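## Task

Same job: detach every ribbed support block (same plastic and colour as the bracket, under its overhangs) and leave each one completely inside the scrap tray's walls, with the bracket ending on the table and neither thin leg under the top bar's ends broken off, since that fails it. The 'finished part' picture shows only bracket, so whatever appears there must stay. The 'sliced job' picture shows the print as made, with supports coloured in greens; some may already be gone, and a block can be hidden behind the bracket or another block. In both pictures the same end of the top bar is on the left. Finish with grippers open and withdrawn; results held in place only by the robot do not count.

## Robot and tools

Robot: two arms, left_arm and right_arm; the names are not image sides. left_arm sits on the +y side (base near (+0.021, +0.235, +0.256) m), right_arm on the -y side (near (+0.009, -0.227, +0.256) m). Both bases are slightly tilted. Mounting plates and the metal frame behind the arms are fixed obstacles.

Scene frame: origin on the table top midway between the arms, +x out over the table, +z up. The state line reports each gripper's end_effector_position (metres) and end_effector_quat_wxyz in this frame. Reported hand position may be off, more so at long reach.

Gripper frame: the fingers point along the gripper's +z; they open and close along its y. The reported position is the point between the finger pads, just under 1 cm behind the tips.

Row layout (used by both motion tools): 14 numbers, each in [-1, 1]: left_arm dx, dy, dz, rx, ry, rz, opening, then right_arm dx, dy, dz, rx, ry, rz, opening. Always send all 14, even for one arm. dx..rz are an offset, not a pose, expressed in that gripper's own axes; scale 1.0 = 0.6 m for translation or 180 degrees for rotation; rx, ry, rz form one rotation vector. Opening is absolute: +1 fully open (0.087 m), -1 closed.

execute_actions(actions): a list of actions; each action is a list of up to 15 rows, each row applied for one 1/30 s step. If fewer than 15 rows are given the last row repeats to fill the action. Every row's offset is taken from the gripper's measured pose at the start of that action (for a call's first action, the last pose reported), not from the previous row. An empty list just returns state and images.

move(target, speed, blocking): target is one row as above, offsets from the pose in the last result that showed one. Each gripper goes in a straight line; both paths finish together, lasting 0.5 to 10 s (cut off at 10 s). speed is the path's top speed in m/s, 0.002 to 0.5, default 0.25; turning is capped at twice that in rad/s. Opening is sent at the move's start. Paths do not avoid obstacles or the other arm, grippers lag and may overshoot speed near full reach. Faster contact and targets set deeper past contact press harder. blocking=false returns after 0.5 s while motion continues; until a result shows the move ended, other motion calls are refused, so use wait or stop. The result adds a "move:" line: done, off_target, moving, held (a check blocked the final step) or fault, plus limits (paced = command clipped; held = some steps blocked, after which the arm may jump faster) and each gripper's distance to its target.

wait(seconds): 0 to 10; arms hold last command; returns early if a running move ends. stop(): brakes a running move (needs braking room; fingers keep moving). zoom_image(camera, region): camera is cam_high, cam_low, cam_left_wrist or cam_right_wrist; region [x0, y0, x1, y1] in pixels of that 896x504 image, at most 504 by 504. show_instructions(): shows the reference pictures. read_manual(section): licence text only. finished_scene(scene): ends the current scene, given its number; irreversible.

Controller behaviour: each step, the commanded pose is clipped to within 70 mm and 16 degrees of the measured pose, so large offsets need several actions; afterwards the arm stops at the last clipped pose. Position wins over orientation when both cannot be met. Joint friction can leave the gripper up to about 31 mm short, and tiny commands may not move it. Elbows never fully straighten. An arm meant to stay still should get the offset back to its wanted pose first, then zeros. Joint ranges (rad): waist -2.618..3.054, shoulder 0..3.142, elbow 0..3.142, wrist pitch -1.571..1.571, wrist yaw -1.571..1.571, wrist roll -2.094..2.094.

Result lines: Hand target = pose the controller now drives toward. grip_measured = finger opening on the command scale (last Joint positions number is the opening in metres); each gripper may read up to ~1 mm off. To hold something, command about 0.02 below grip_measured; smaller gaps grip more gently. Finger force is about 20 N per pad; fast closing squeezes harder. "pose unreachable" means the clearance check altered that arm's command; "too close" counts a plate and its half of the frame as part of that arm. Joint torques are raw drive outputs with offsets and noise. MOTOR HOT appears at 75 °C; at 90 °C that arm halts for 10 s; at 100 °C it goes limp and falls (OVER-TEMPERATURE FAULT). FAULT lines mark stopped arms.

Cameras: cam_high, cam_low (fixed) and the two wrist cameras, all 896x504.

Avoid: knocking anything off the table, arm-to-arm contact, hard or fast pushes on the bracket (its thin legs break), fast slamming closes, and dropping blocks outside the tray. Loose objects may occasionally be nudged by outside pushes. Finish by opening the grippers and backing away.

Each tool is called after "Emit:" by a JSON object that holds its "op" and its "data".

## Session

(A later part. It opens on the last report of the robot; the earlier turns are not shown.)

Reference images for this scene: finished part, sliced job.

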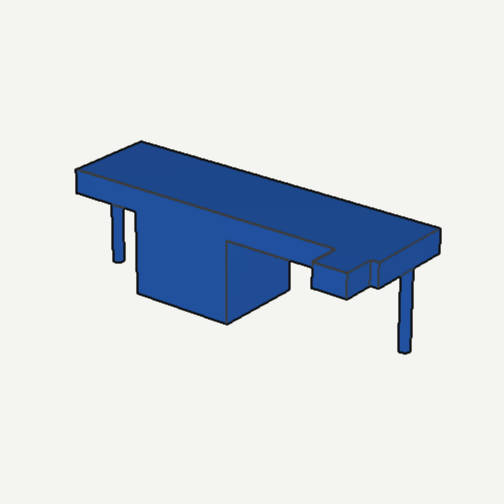

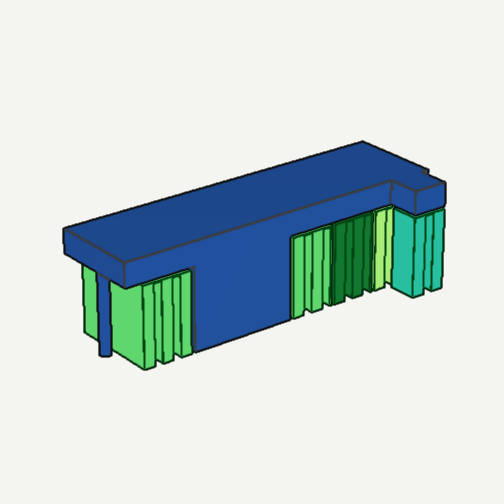

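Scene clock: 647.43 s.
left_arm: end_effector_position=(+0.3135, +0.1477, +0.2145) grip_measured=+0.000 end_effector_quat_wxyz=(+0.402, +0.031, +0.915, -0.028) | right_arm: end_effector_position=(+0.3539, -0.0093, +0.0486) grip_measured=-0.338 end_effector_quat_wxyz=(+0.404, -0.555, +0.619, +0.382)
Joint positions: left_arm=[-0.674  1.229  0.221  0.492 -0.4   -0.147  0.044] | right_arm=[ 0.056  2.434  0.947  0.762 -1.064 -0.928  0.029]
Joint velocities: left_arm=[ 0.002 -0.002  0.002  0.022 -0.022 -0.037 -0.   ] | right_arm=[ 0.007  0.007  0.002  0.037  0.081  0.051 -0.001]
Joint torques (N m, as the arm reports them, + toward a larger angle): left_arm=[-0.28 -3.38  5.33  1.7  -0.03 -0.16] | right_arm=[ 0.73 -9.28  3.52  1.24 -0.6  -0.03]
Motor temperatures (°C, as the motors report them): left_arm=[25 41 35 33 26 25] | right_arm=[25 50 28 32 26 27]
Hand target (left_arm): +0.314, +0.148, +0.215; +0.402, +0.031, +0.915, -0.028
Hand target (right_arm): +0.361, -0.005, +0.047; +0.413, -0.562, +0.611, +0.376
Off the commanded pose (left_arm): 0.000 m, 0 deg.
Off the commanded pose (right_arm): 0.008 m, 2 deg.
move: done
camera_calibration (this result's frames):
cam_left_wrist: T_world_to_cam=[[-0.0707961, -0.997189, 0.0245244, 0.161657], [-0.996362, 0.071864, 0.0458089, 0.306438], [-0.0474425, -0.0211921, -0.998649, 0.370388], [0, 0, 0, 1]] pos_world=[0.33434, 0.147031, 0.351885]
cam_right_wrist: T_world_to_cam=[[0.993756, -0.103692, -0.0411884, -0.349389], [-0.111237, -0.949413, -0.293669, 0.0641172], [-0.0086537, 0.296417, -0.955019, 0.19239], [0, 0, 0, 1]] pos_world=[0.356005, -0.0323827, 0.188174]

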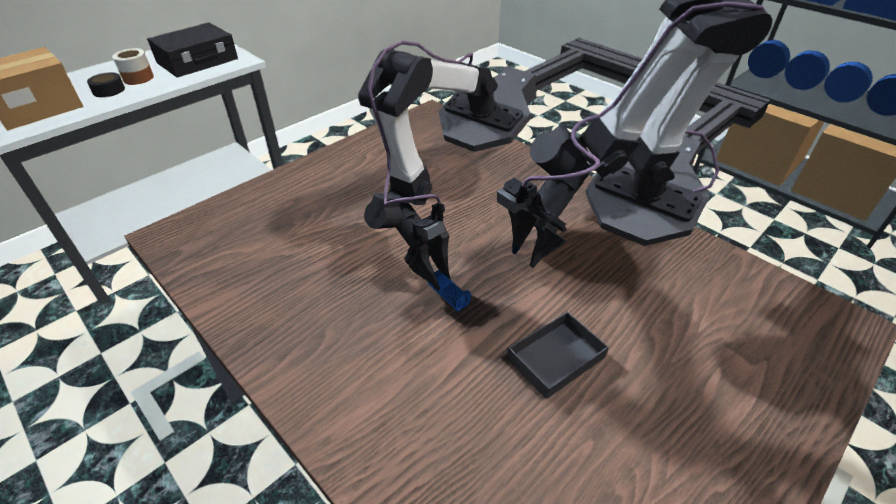

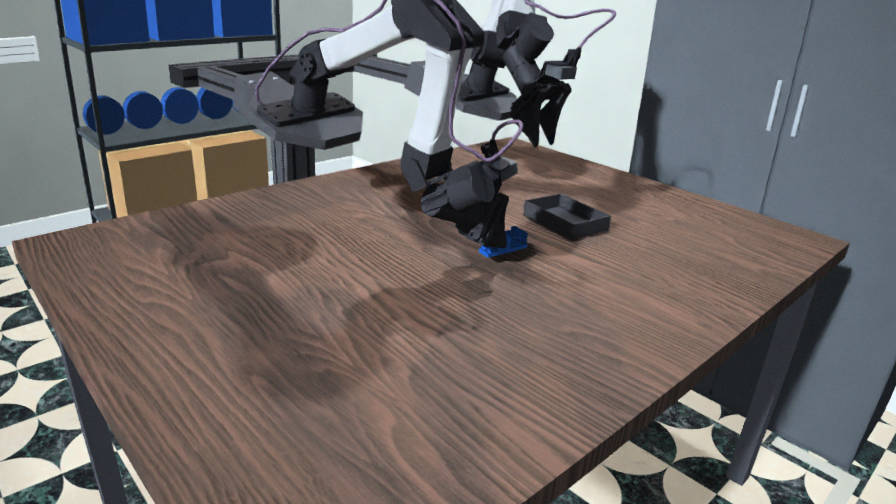

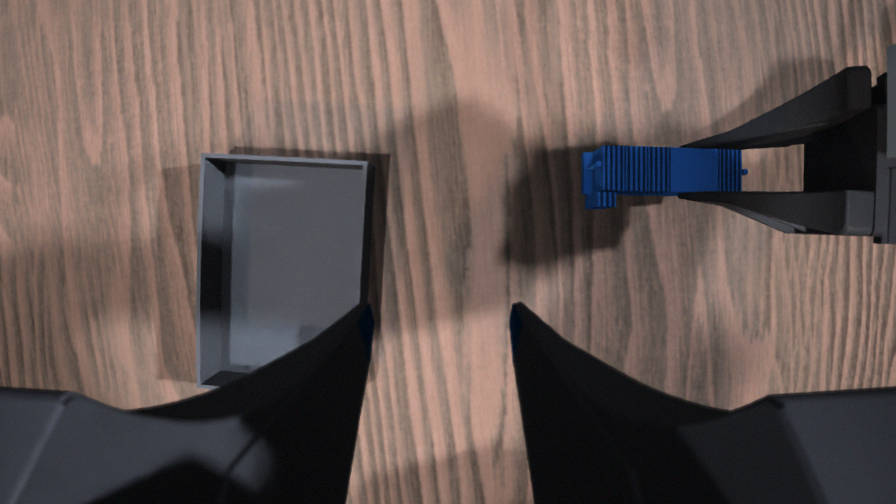

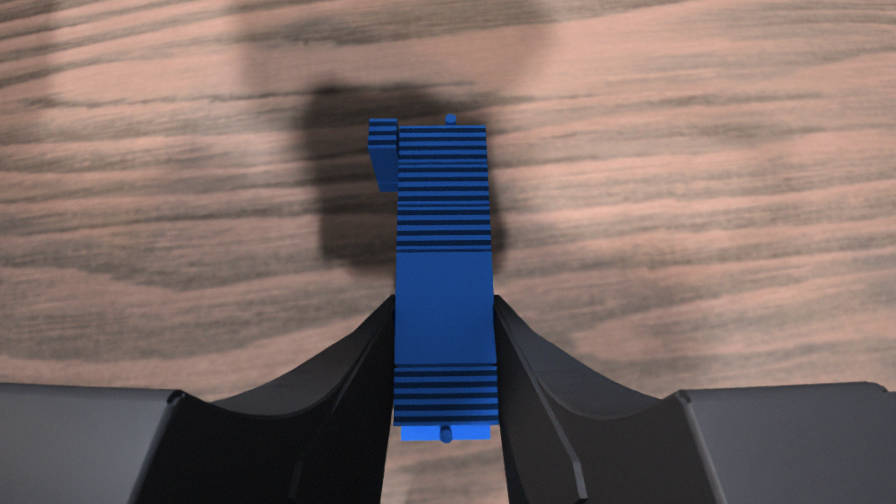

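Emit:
{"op": "move", "data": {"target": [0,0,0,0,0,0,0, 0.0277,-0.0007,0.0115,0,0,-0.008,-0.39], "speed": 0.012}}

Scene clock: 653.40 s.
left_arm: end_effector_position=(+0.3135, +0.1477, +0.2145) grip_measured=+0.000 end_effector_quat_wxyz=(+0.402, +0.031, +0.915, -0.028) | right_arm: end_effector_position=(+0.3484, -0.0102, +0.0337) grip_measured=-0.338 end_effector_quat_wxyz=(-0.402, +0.558, -0.617, -0.381)
Joint positions: left_arm=[-0.674  1.229  0.221  0.492 -0.4   -0.147  0.044] | right_arm=[ 0.056  2.49   0.965  0.785 -1.064 -0.947  0.029]
Joint velocities: left_arm=[ 0.007 -0.007 -0.007 -0.007  0.037 -0.022 -0.001] | right_arm=[-0.002  0.012 -0.012  0.007 -0.022 -0.066 -0.   ]
Joint torques (N m, as the arm reports them, + toward a larger angle): left_arm=[-0.2  -3.39  5.36  1.69  0.   -0.18] | right_arm=[-0.08 -8.97  2.98  1.25 -0.61 -0.08]
Motor temperatures (°C, as the motors report them): left_arm=[25 41 35 33 25 25] | right_arm=[25 50 28 32 26 27]
Hand target (left_arm): +0.314, +0.148, +0.215; +0.402, +0.031, +0.915, -0.028
Hand target (right_arm): +0.354, -0.009, +0.031; +0.409, -0.562, +0.612, +0.377
Off the commanded pose (left_arm): 0.000 m, 0 deg.
Off the commanded pose (right_arm): 0.006 m, 1 deg.
move: done
camera_calibration (this result's frames):
cam_left_wrist: T_world_to_cam=[[-0.0707961, -0.997189, 0.0245244, 0.161657], [-0.996362, 0.071864, 0.0458089, 0.306438], [-0.0474425, -0.0211921, -0.998649, 0.370388], [0, 0, 0, 1]] pos_world=[0.33434, 0.147031, 0.351885]
cam_right_wrist: T_world_to_cam=[[0.994626, -0.0962553, -0.0381315, -0.344954], [-0.103193, -0.951502, -0.289818, 0.0553466], [-0.00838572, 0.292196, -0.956322, 0.178228], [0, 0, 0, 1]] pos_world=[0.350306, -0.0326187, 0.17333]

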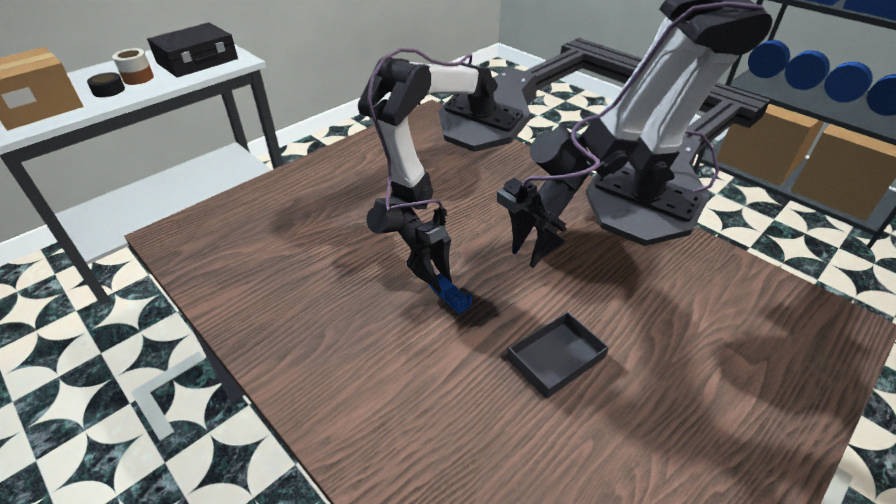

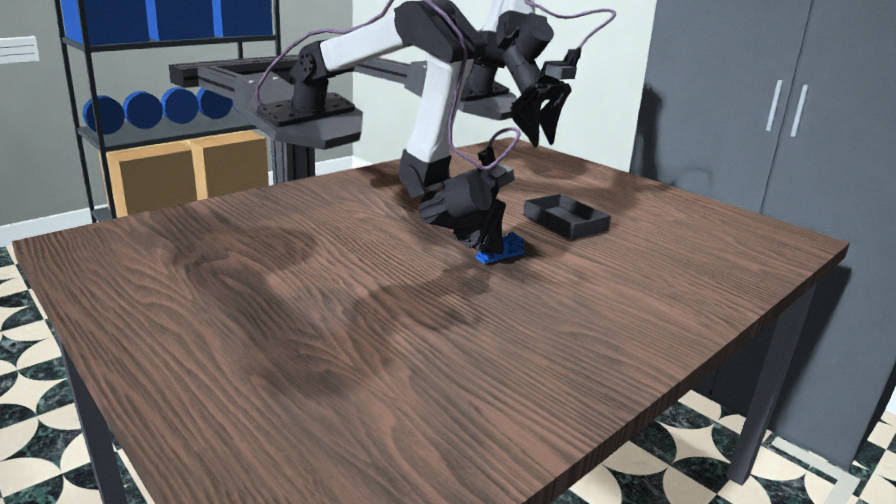

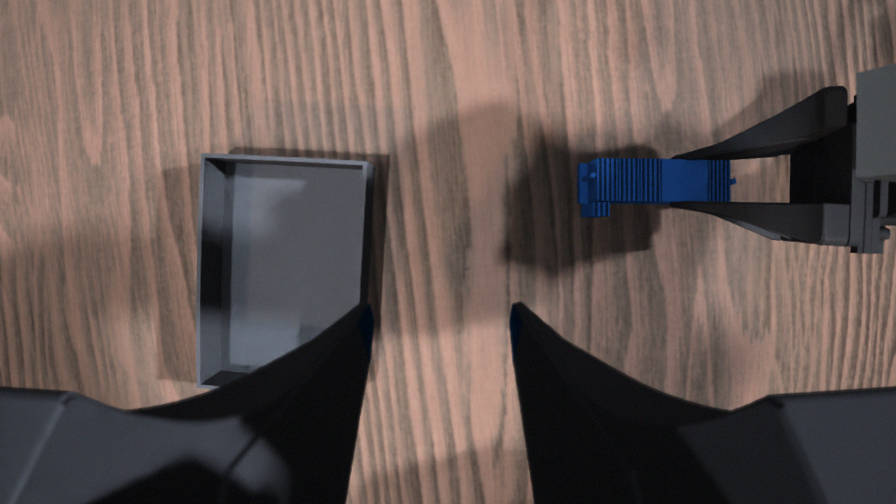

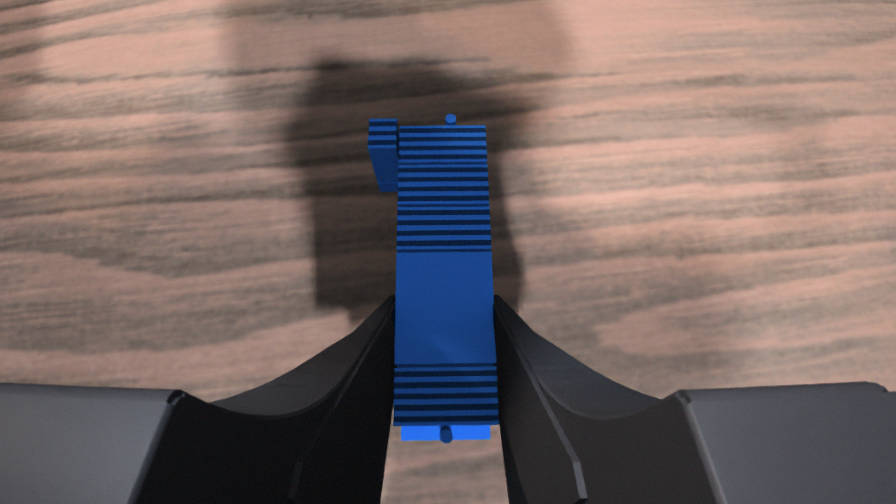

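Emit:
{"op": "move", "data": {"target": [0,0,0,0,0,0,0, 0.018,-0.0088,0.0083,0,0,-0.005,-0.39], "speed": 0.008}}

Scene clock: 658.07 s.
left_arm: end_effector_position=(+0.3135, +0.1477, +0.2145) grip_measured=+0.000 end_effector_quat_wxyz=(+0.402, +0.031, +0.915, -0.028) | right_arm: end_effector_position=(+0.3505, -0.0085, +0.0286) grip_measured=-0.338 end_effector_quat_wxyz=(-0.406, +0.562, -0.610, -0.383)
Joint positions: left_arm=[-0.674  1.229  0.221  0.492 -0.4   -0.147  0.044] | right_arm=[ 0.056  2.515  0.991  0.785 -1.074 -0.96   0.029]
Joint velocities: left_arm=[-0.002 -0.012  0.002  0.007 -0.007  0.037 -0.001] | right_arm=[-0.007 -0.007 -0.007  0.037 -0.037  0.007  0.001]
Joint torques (N m, as the arm reports them, + toward a larger angle): left_arm=[-0.21 -3.37  5.43  1.7  -0.01 -0.16] | right_arm=[-0.18 -8.78  3.    1.1  -0.53 -0.03]
Motor temperatures (°C, as the motors report them): left_arm=[25 40 35 34 25 25] | right_arm=[25 50 27 32 26 27]
Hand target (left_arm): +0.314, +0.148, +0.215; +0.402, +0.031, +0.915, -0.028
Hand target (right_arm): +0.353, -0.010, +0.022; -0.405, +0.563, -0.613, -0.378
Off the commanded pose (left_arm): 0.000 m, 0 deg.
Off the commanded pose (right_arm): 0.008 m, 1 deg.
move: done
camera_calibration (this result's frames):
cam_left_wrist: T_world_to_cam=[[-0.0707961, -0.997189, 0.0245244, 0.161657], [-0.996362, 0.071864, 0.0458089, 0.306438], [-0.0474425, -0.0211921, -0.998649, 0.370388], [0, 0, 0, 1]] pos_world=[0.33434, 0.147031, 0.351885]
cam_right_wrist: T_world_to_cam=[[0.995952, -0.085603, -0.0274346, -0.347753], [-0.0898902, -0.95019, -0.298426, 0.0512594], [-0.000521852, 0.299684, -0.954038, 0.170207], [0, 0, 0, 1]] pos_world=[0.351041, -0.0320708, 0.16814]

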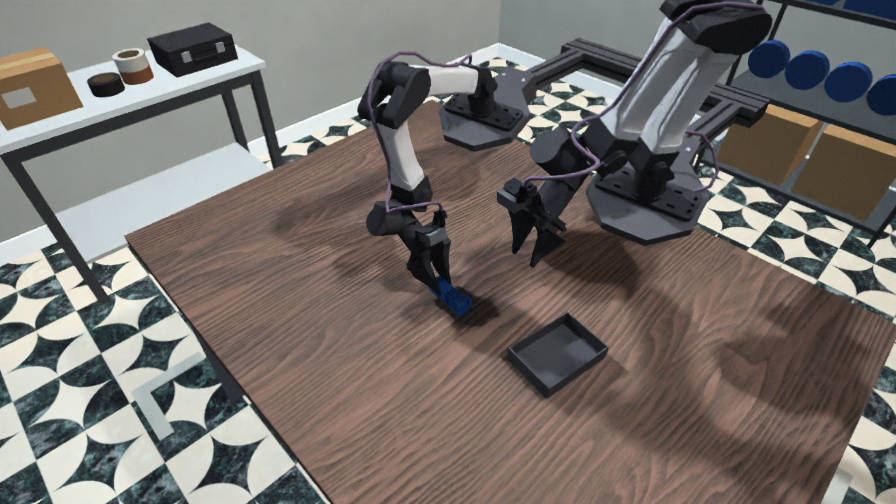

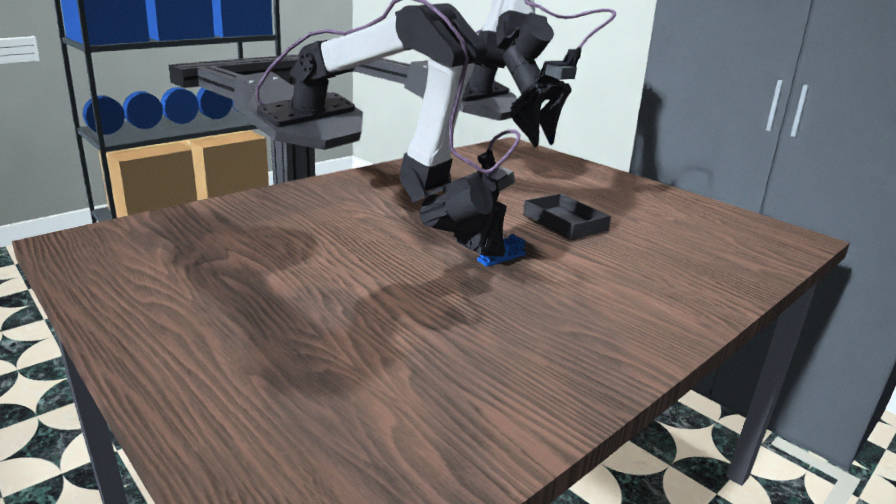

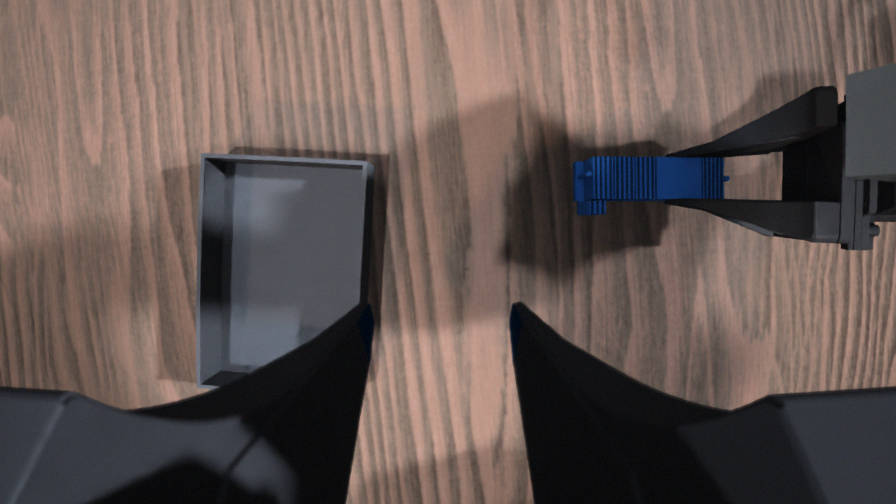

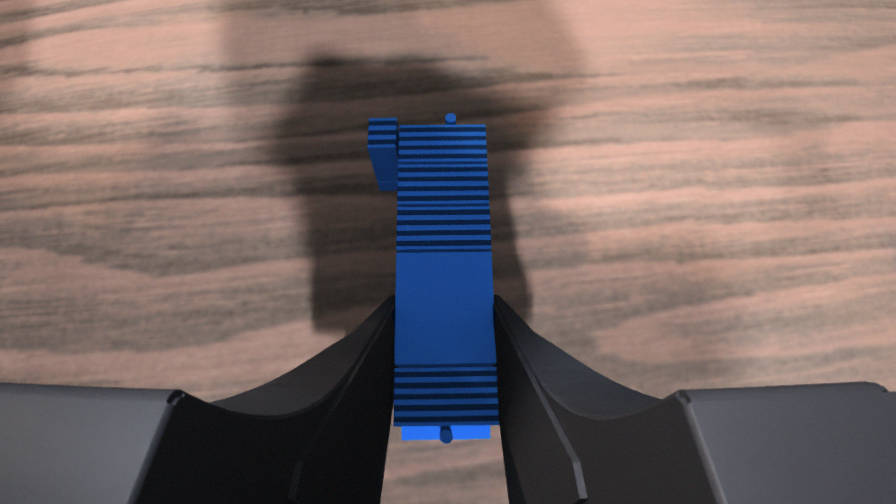

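Emit:
{"op": "zoom_image", "data": {"camera": "cam_low", "region": [440, 200, 560, 290]}}

Emit:
{"op": "zoom_image", "data": {"camera": "cam_high", "region": [390, 240, 510, 330]}}

Region (440, 200, 560, 290) of cam_low's 896x504 image, scaled by 4.200, with more detail than that image has; it fills the top 378 rows of this view, and the rest is white.

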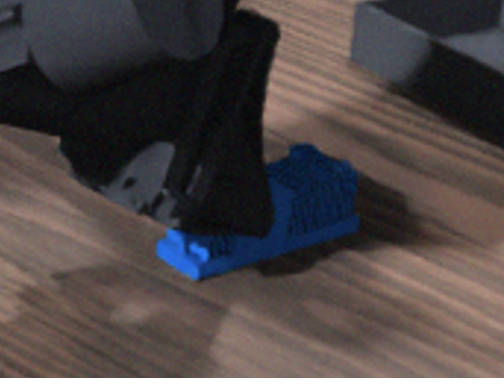

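Region (390, 240, 510, 330) of cam_high's 896x504 image, scaled by 4.200, with more detail than that image has; it fills the top 378 rows of this view, and the rest is white.

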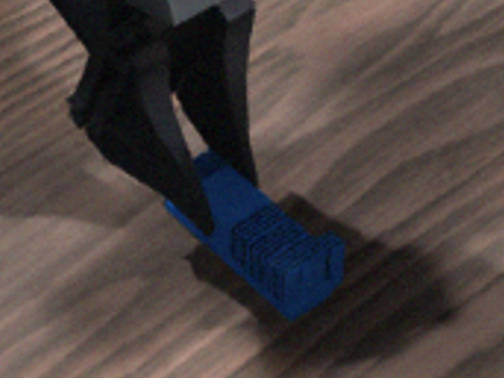

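Emit:
{"op": "move", "data": {"target": [0,0,0,0,0,0,0, 0.0155,-0.004,0.0063,0,0,0,-0.39], "speed": 0.006}}

Scene clock: 665.90 s.
left_arm: end_effector_position=(+0.3135, +0.1477, +0.2145) grip_measured=+0.000 end_effector_quat_wxyz=(+0.402, +0.031, +0.915, -0.028) | right_arm: end_effector_position=(+0.3507, -0.0065, +0.0274) grip_measured=-0.338 end_effector_quat_wxyz=(-0.410, +0.563, -0.604, -0.388)
Joint positions: left_arm=[-0.674  1.229  0.221  0.492 -0.4   -0.147  0.044] | right_arm=[ 0.056  2.531  1.004  0.795 -1.092 -0.961  0.029]
Joint velocities: left_arm=[ 0.007  0.017 -0.012 -0.037 -0.037 -0.022 -0.   ] | right_arm=[ 0.012  0.017  0.007  0.007 -0.007 -0.022  0.   ]
Joint torques (N m, as the arm reports them, + toward a larger angle): left_arm=[-0.2  -3.35  5.31  1.71 -0.02 -0.18] | right_arm=[-0.18 -8.62  2.97  1.06 -0.43  0.02]
Motor temperatures (°C, as the motors report them): left_arm=[25 40 35 34 25 25] | right_arm=[25 50 27 32 26 27]
Hand target (left_arm): +0.314, +0.148, +0.215; +0.402, +0.031, +0.915, -0.028
Hand target (right_arm): +0.353, -0.009, +0.019; -0.406, +0.562, -0.610, -0.382
Off the commanded pose (left_arm): 0.000 m, 0 deg.
Off the commanded pose (right_arm): 0.009 m, 1 deg.
move: done
camera_calibration (this result's frames):
cam_left_wrist: T_world_to_cam=[[-0.0707961, -0.997189, 0.0245244, 0.161657], [-0.996362, 0.071864, 0.0458089, 0.306438], [-0.0474425, -0.0211921, -0.998649, 0.370388], [0, 0, 0, 1]] pos_world=[0.33434, 0.147031, 0.351885]
cam_right_wrist: T_world_to_cam=[[0.996789, -0.0762994, -0.0242821, -0.348151], [-0.0800643, -0.946137, -0.313711, 0.0498486], [0.000961738, 0.314647, -0.949208, 0.167822], [0, 0, 0, 1]] pos_world=[0.350863, -0.0322048, 0.166482]

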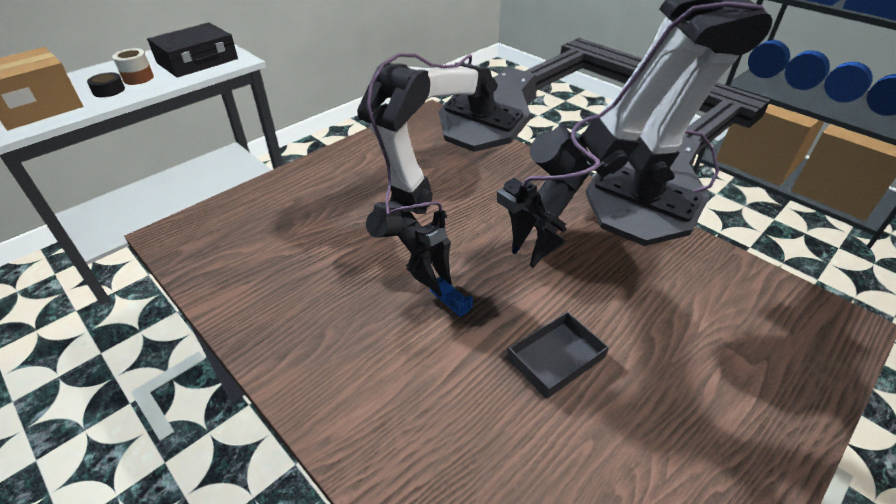

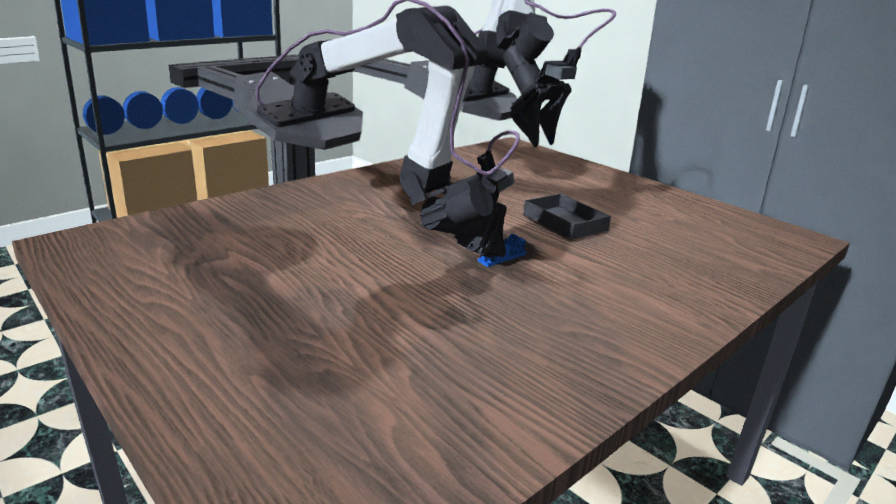

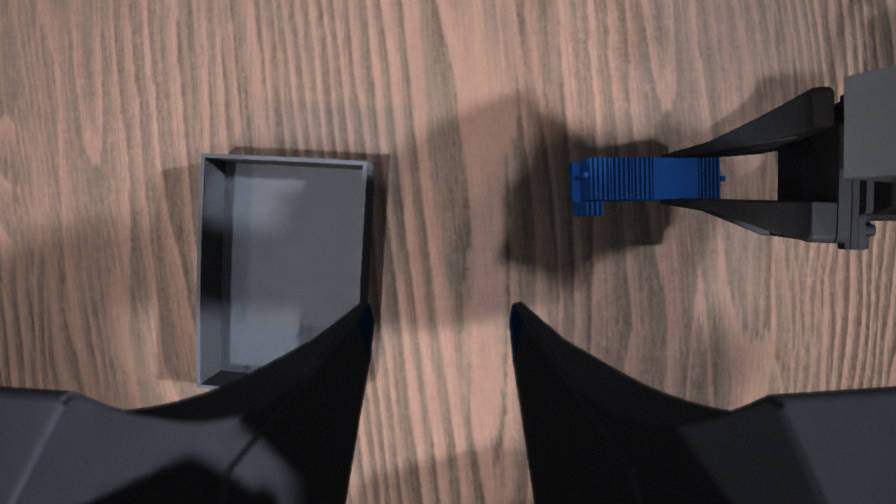

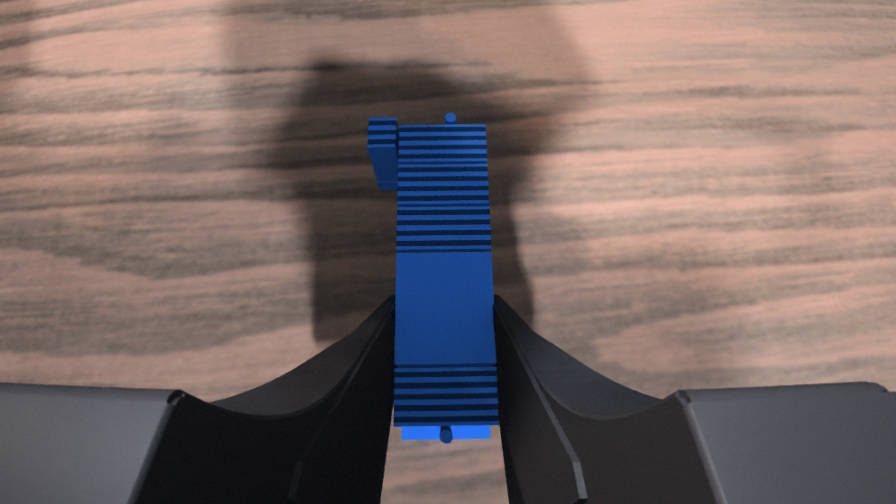

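Emit:
{"op": "execute_actions", "data": {"actions": [[[0,0,0,0,0,0,0,0,0,0,0,0,0,-0.39],[0,0,0,0,0,0,0,0,0,0,0,0,0,-0.39],[0,0,0,0,0,0,0,0,0,0,0,0,0,-0.39],[0,0,0,0,0,0,0,0,0,0,0,0,0,-0.37],[0,0,0,0,0,0,0,0,0,0,0,0,0,-0.35],[0,0,0,0,0,0,0,0,0,0,0,0,0,-0.34],[0,0,0,0,0,0,0,0,0,0,0,0,0,-0.33],[0,0,0,0,0,0,0,0,0,0,0,0,0,-0.32],[0,0,0,0,0,0,0,0,0,0,0,0,0,-0.30],[0,0,0,0,0,0,0,0,0,0,0,0,0,-0.27],[0,0,0,0,0,0,0,0,0,0,0,0,0,-0.23],[0,0,0,0,0,0,0,0,0,0,0,0,0,-0.18],[0,0,0,0,0,0,0,0,0,0,0,0,0,-0.12],[0,0,0,0,0,0,0,0,0,0,0,0,0,-0.06],[0,0,0,0,0,0,0,0,0,0,0,0,0,0.0]]]}}

Scene clock: 786.40 s.
left_arm: end_effector_position=(+0.3135, +0.1477, +0.2145) grip_measured=+0.000 end_effector_quat_wxyz=(+0.402, +0.031, +0.915, -0.028) | right_arm: end_effector_position=(+0.3507, -0.0063, +0.0276) grip_measured=-0.027 end_effector_quat_wxyz=(-0.410, +0.563, -0.603, -0.389)
Joint positions: left_arm=[-0.674  1.229  0.221  0.492 -0.4   -0.147  0.044] | right_arm=[ 0.056  2.531  1.004  0.796 -1.093 -0.961  0.043]
Joint velocities: left_arm=[-0.002 -0.002  0.027 -0.022  0.051  0.007 -0.   ] | right_arm=[-0.017 -0.002  0.012 -0.051  0.066 -0.066  0.048]
Joint torques (N m, as the arm reports them, + toward a larger angle): left_arm=[-0.17 -3.36  5.44  1.69 -0.05 -0.15] | right_arm=[  0.08 -10.39   0.97   1.12  -0.61   0.02]
Motor temperatures (°C, as the motors report them): left_arm=[25 37 35 37 25 25] | right_arm=[25 47 27 32 26 27]
Hand target (left_arm): +0.314, +0.148, +0.215; +0.402, +0.031, +0.915, -0.028
Hand target (right_arm): +0.351, -0.006, +0.027; -0.410, +0.563, -0.604, -0.388
Off the commanded pose (left_arm): 0.000 m, 0 deg.
Off the commanded pose (right_arm): 0.000 m, 0 deg.
camera_calibration (this result's frames):
cam_left_wrist: T_world_to_cam=[[-0.0707961, -0.997189, 0.0245244, 0.161657], [-0.996362, 0.071864, 0.0458089, 0.306438], [-0.0474425, -0.0211921, -0.998649, 0.370388], [0, 0, 0, 1]] pos_world=[0.33434, 0.147031, 0.351885]
cam_right_wrist: T_world_to_cam=[[0.996875, -0.0752778, -0.0239607, -0.34811], [-0.0789917, -0.945666, -0.315398, 0.0497953], [0.00108365, 0.316305, -0.948657, 0.16799], [0, 0, 0, 1]] pos_world=[0.350773, -0.0322514, 0.16673]

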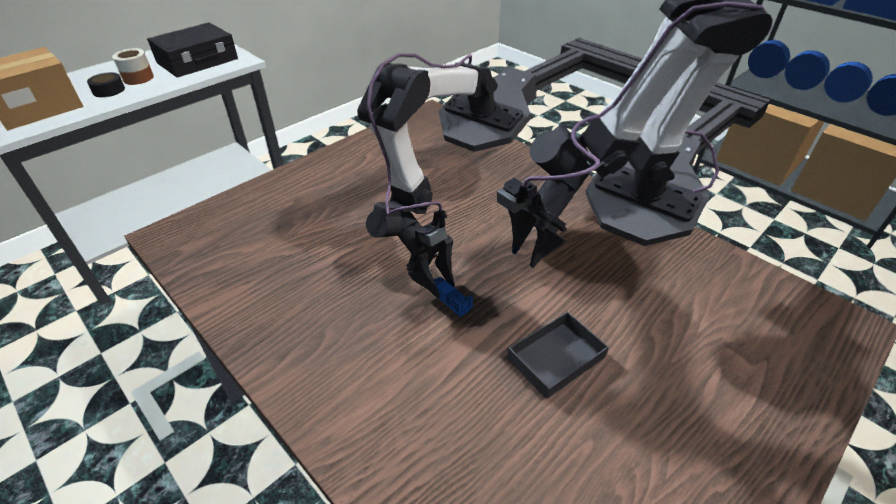

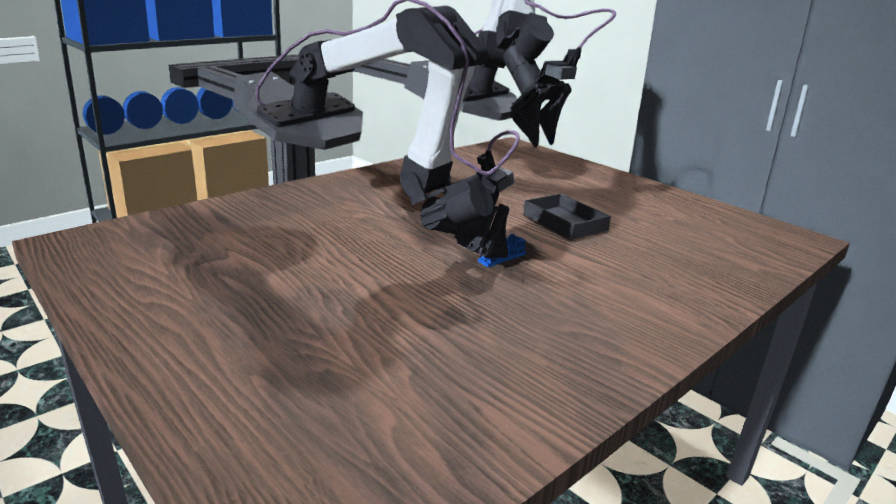

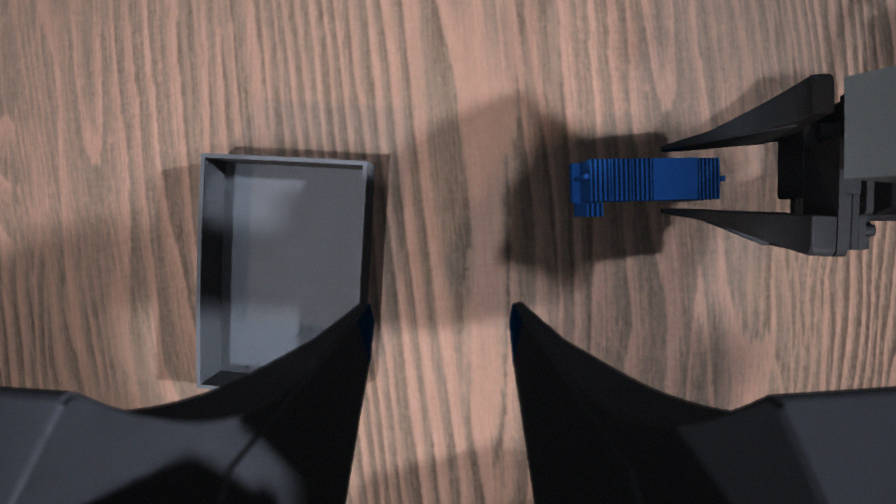

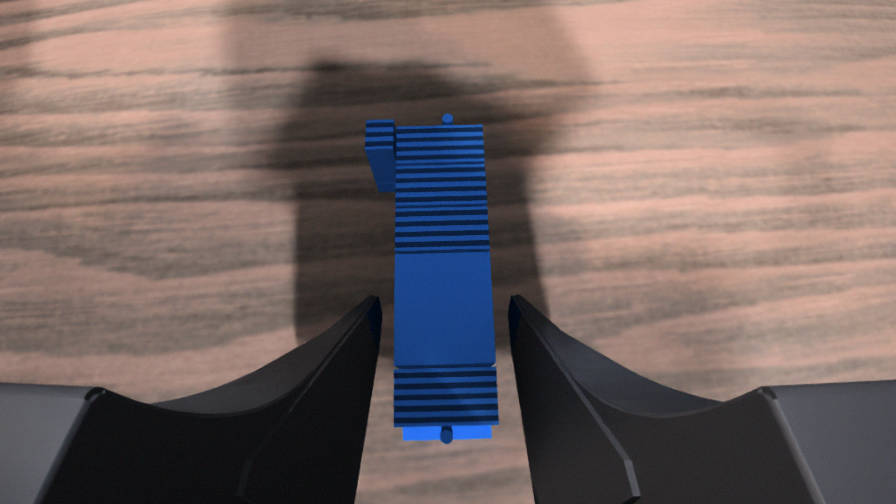

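Emit:
{"op": "move", "data": {"target": [0.1515,-0.1572,0.1483,0,0.013,0,-0.4, 0,0,0,0,0,0,-0.30], "speed": 0.12}}

Scene clock: 824.60 s.
left_arm: end_effector_position=(+0.3047, +0.0544, +0.0900) grip_measured=-0.400 end_effector_quat_wxyz=(+0.380, +0.032, +0.924, -0.028) | right_arm: end_effector_position=(+0.3507, -0.0063, +0.0276) grip_measured=-0.300 end_effector_quat_wxyz=(-0.410, +0.563, -0.603, -0.389)
Joint positions: left_arm=[-0.913  2.214  0.465  1.11  -0.589 -0.32   0.026] | right_arm=[ 0.056  2.531  1.004  0.796 -1.093 -0.961  0.031]
Joint velocities: left_arm=[-0.022  0.002 -0.002 -0.037 -0.007 -0.066 -0.001] | right_arm=[-0.002 -0.017 -0.007  0.007  0.007  0.037  0.   ]
Joint torques (N m, as the arm reports them, + toward a larger angle): left_arm=[-2.55 -5.25  2.7   1.59 -0.17 -0.23] | right_arm=[  0.02 -10.39   0.93   1.17  -0.64   0.02]
Motor temperatures (°C, as the motors report them): left_arm=[25 36 35 37 25 25] | right_arm=[25 51 26 32 26 27]
Hand target (left_arm): +0.306, +0.049, +0.086; +0.382, +0.031, +0.923, -0.029
Hand target (right_arm): +0.351, -0.006, +0.028; -0.410, +0.563, -0.603, -0.389
Off the commanded pose (left_arm): 0.007 m, 0 deg.
Off the commanded pose (right_arm): 0.000 m, 0 deg.
move: done
camera_calibration (this result's frames):
cam_left_wrist: T_world_to_cam=[[-0.0715897, -0.99712, 0.0250239, 0.0712396], [-0.992898, 0.0736317, 0.0934446, 0.304658], [-0.0950181, -0.0181565, -0.99531, 0.257647], [0, 0, 0, 1]] pos_world=[0.332075, 0.05328, 0.226188]
cam_right_wrist: T_world_to_cam=[[0.996875, -0.0752778, -0.0239607, -0.34811], [-0.0789917, -0.945666, -0.315398, 0.0497953], [0.00108365, 0.316305, -0.948657, 0.16799], [0, 0, 0, 1]] pos_world=[0.350773, -0.0322514, 0.16673]

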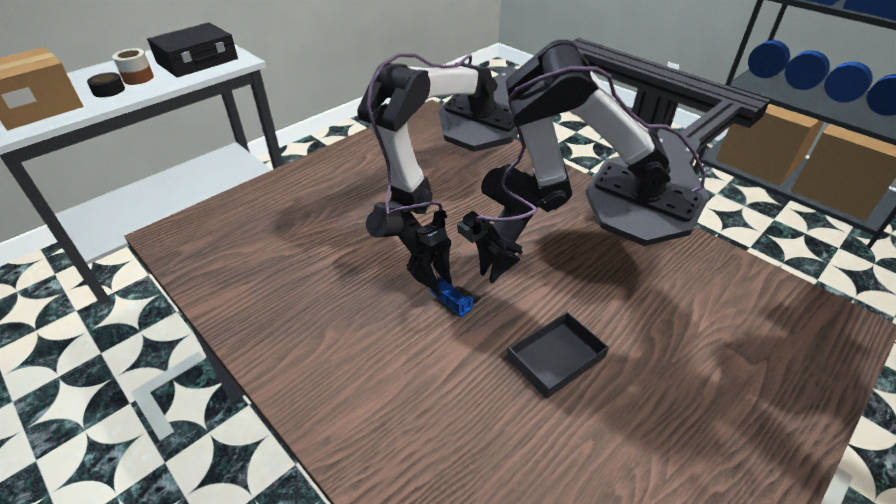

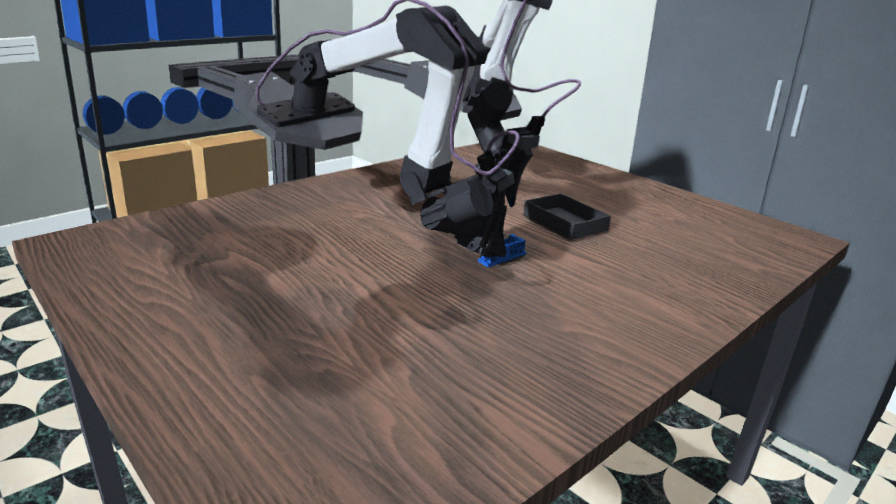

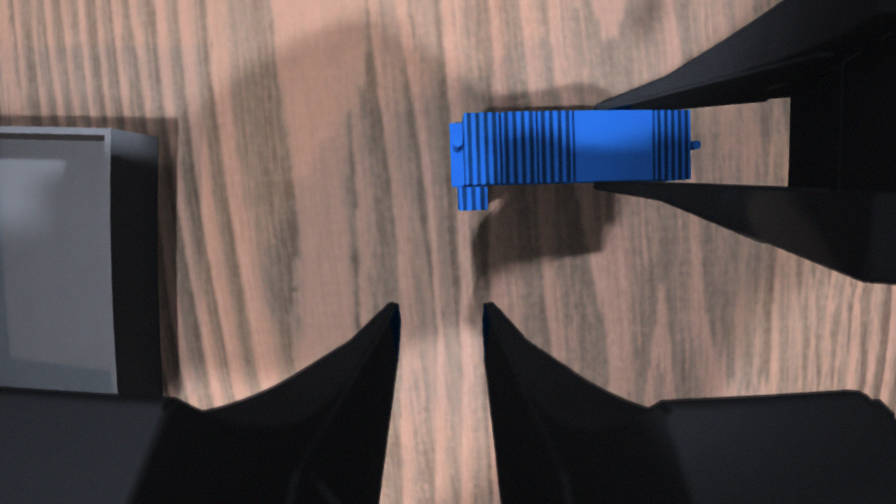

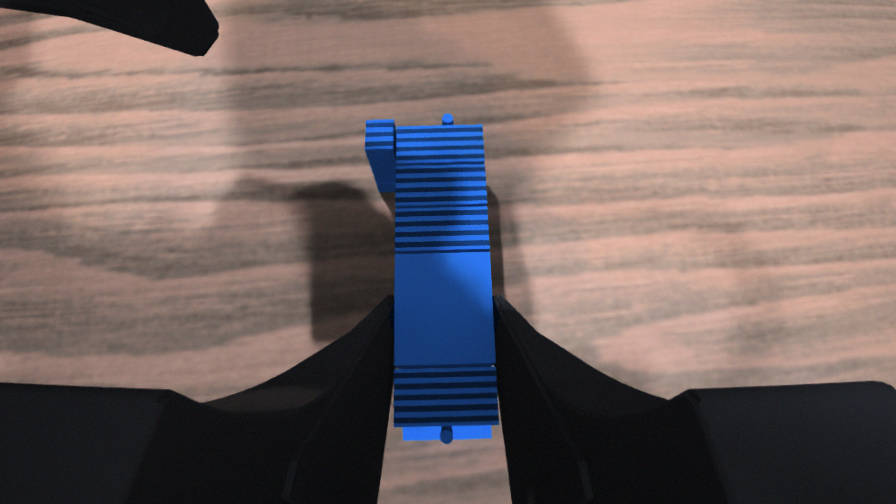

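Emit:
{"op": "zoom_image", "data": {"camera": "cam_left_wrist", "region": [430, 90, 630, 230]}}

Region (430, 90, 630, 230) of cam_left_wrist's 896x504 image, scaled by 2.520, with more detail than that image has; it fills the top 353 rows of this view, and the rest is white.

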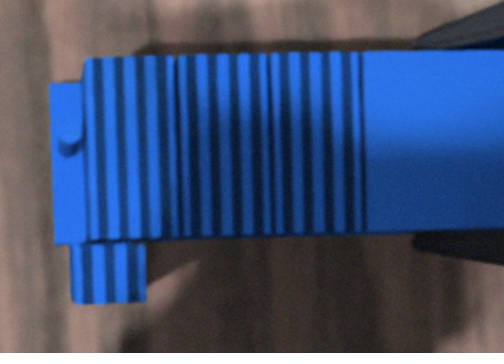

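Emit:
{"op": "move", "data": {"target": [0.0173,-0.0217,0.0648,0,0,0,-0.4, 0,0,0,0,0,0,-0.365], "speed": 0.04}}

Scene clock: 841.23 s.
left_arm: end_effector_position=(+0.3202, +0.0390, +0.0622) grip_measured=-0.400 end_effector_quat_wxyz=(+0.381, +0.032, +0.923, -0.029) | right_arm: end_effector_position=(+0.3507, -0.0063, +0.0276) grip_measured=-0.339 end_effector_quat_wxyz=(-0.410, +0.563, -0.603, -0.389)
Joint positions: left_arm=[-0.896  2.356  0.593  1.135 -0.574 -0.305  0.026] | right_arm=[ 0.056  2.531  1.004  0.796 -1.093 -0.961  0.029]
Joint velocities: left_arm=[-0.022  0.002  0.017  0.095  0.051 -0.081  0.001] | right_arm=[ 0.002 -0.002 -0.007  0.022 -0.022  0.007 -0.001]
Joint torques (N m, as the arm reports them, + toward a larger angle): left_arm=[-0.64 -5.86  2.58  1.65 -0.01 -0.09] | right_arm=[  0.04 -10.35   1.02   1.13  -0.63   0.03]
Motor temperatures (°C, as the motors report them): left_arm=[25 37 34 37 25 25] | right_arm=[25 51 26 32 26 27]
Hand target (left_arm): +0.323, +0.039, +0.055; +0.380, +0.032, +0.924, -0.028
Hand target (right_arm): +0.351, -0.006, +0.028; -0.410, +0.563, -0.603, -0.389
Off the commanded pose (left_arm): 0.008 m, 0 deg.
Off the commanded pose (right_arm): 0.000 m, 0 deg.
move: done
camera_calibration (this result's frames):
cam_left_wrist: T_world_to_cam=[[-0.0722522, -0.997043, 0.0261657, 0.0578601], [-0.993212, 0.0743227, 0.0894725, 0.324005], [-0.0911526, -0.0195235, -0.995646, 0.23002], [0, 0, 0, 1]] pos_world=[0.346953, 0.0380989, 0.198515]
cam_right_wrist: T_world_to_cam=[[0.996875, -0.0752778, -0.0239607, -0.34811], [-0.0789917, -0.945666, -0.315398, 0.0497953], [0.00108365, 0.316305, -0.948657, 0.16799], [0, 0, 0, 1]] pos_world=[0.350773, -0.0322514, 0.16673]

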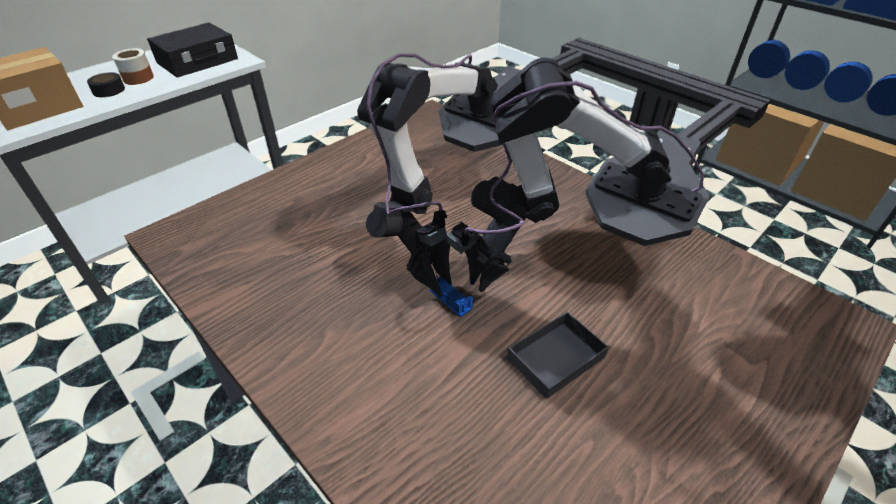

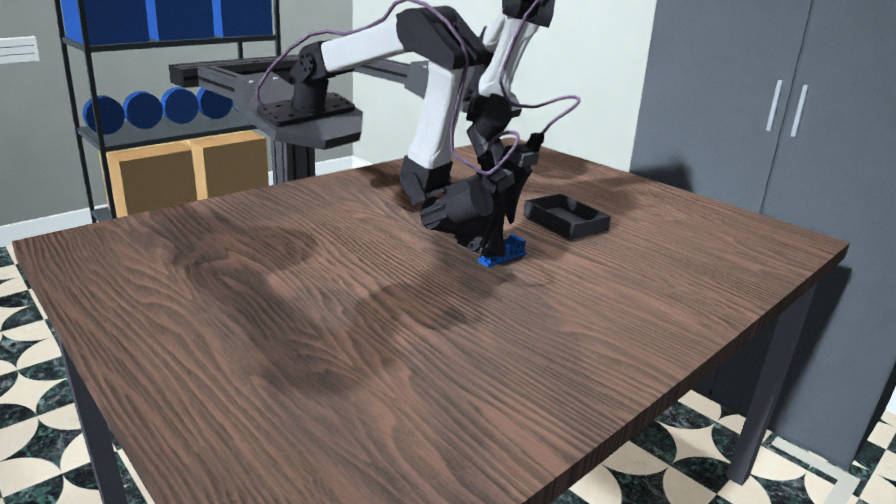

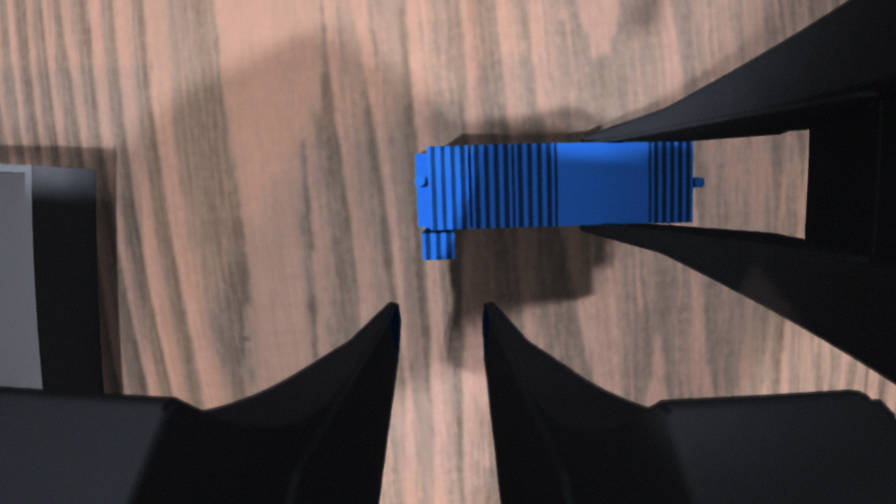

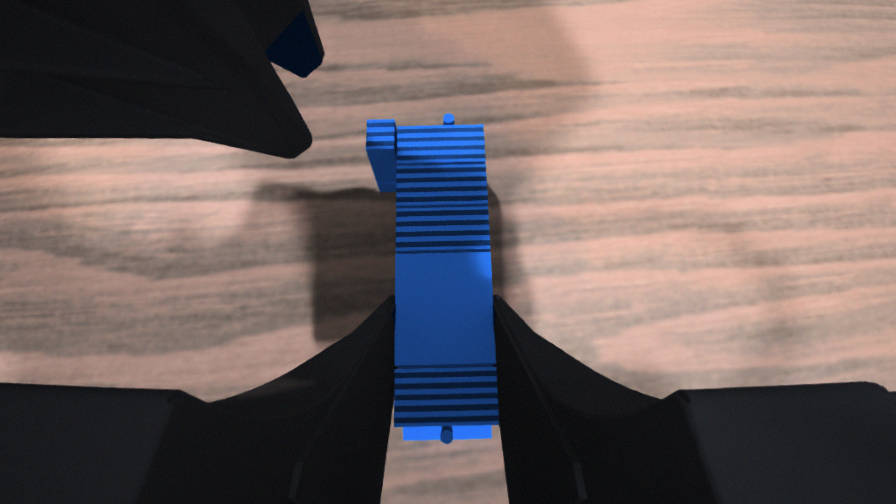

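Emit:
{"op": "zoom_image", "data": {"camera": "cam_left_wrist", "region": [380, 130, 580, 330]}}

Region (380, 130, 580, 330) of cam_left_wrist's 896x504 image, scaled by 2.520, with more detail than that image has.

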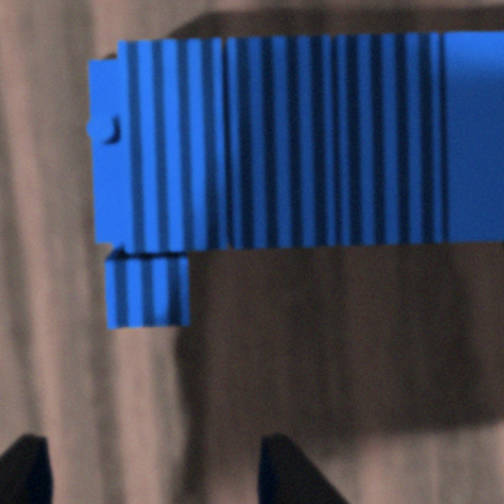

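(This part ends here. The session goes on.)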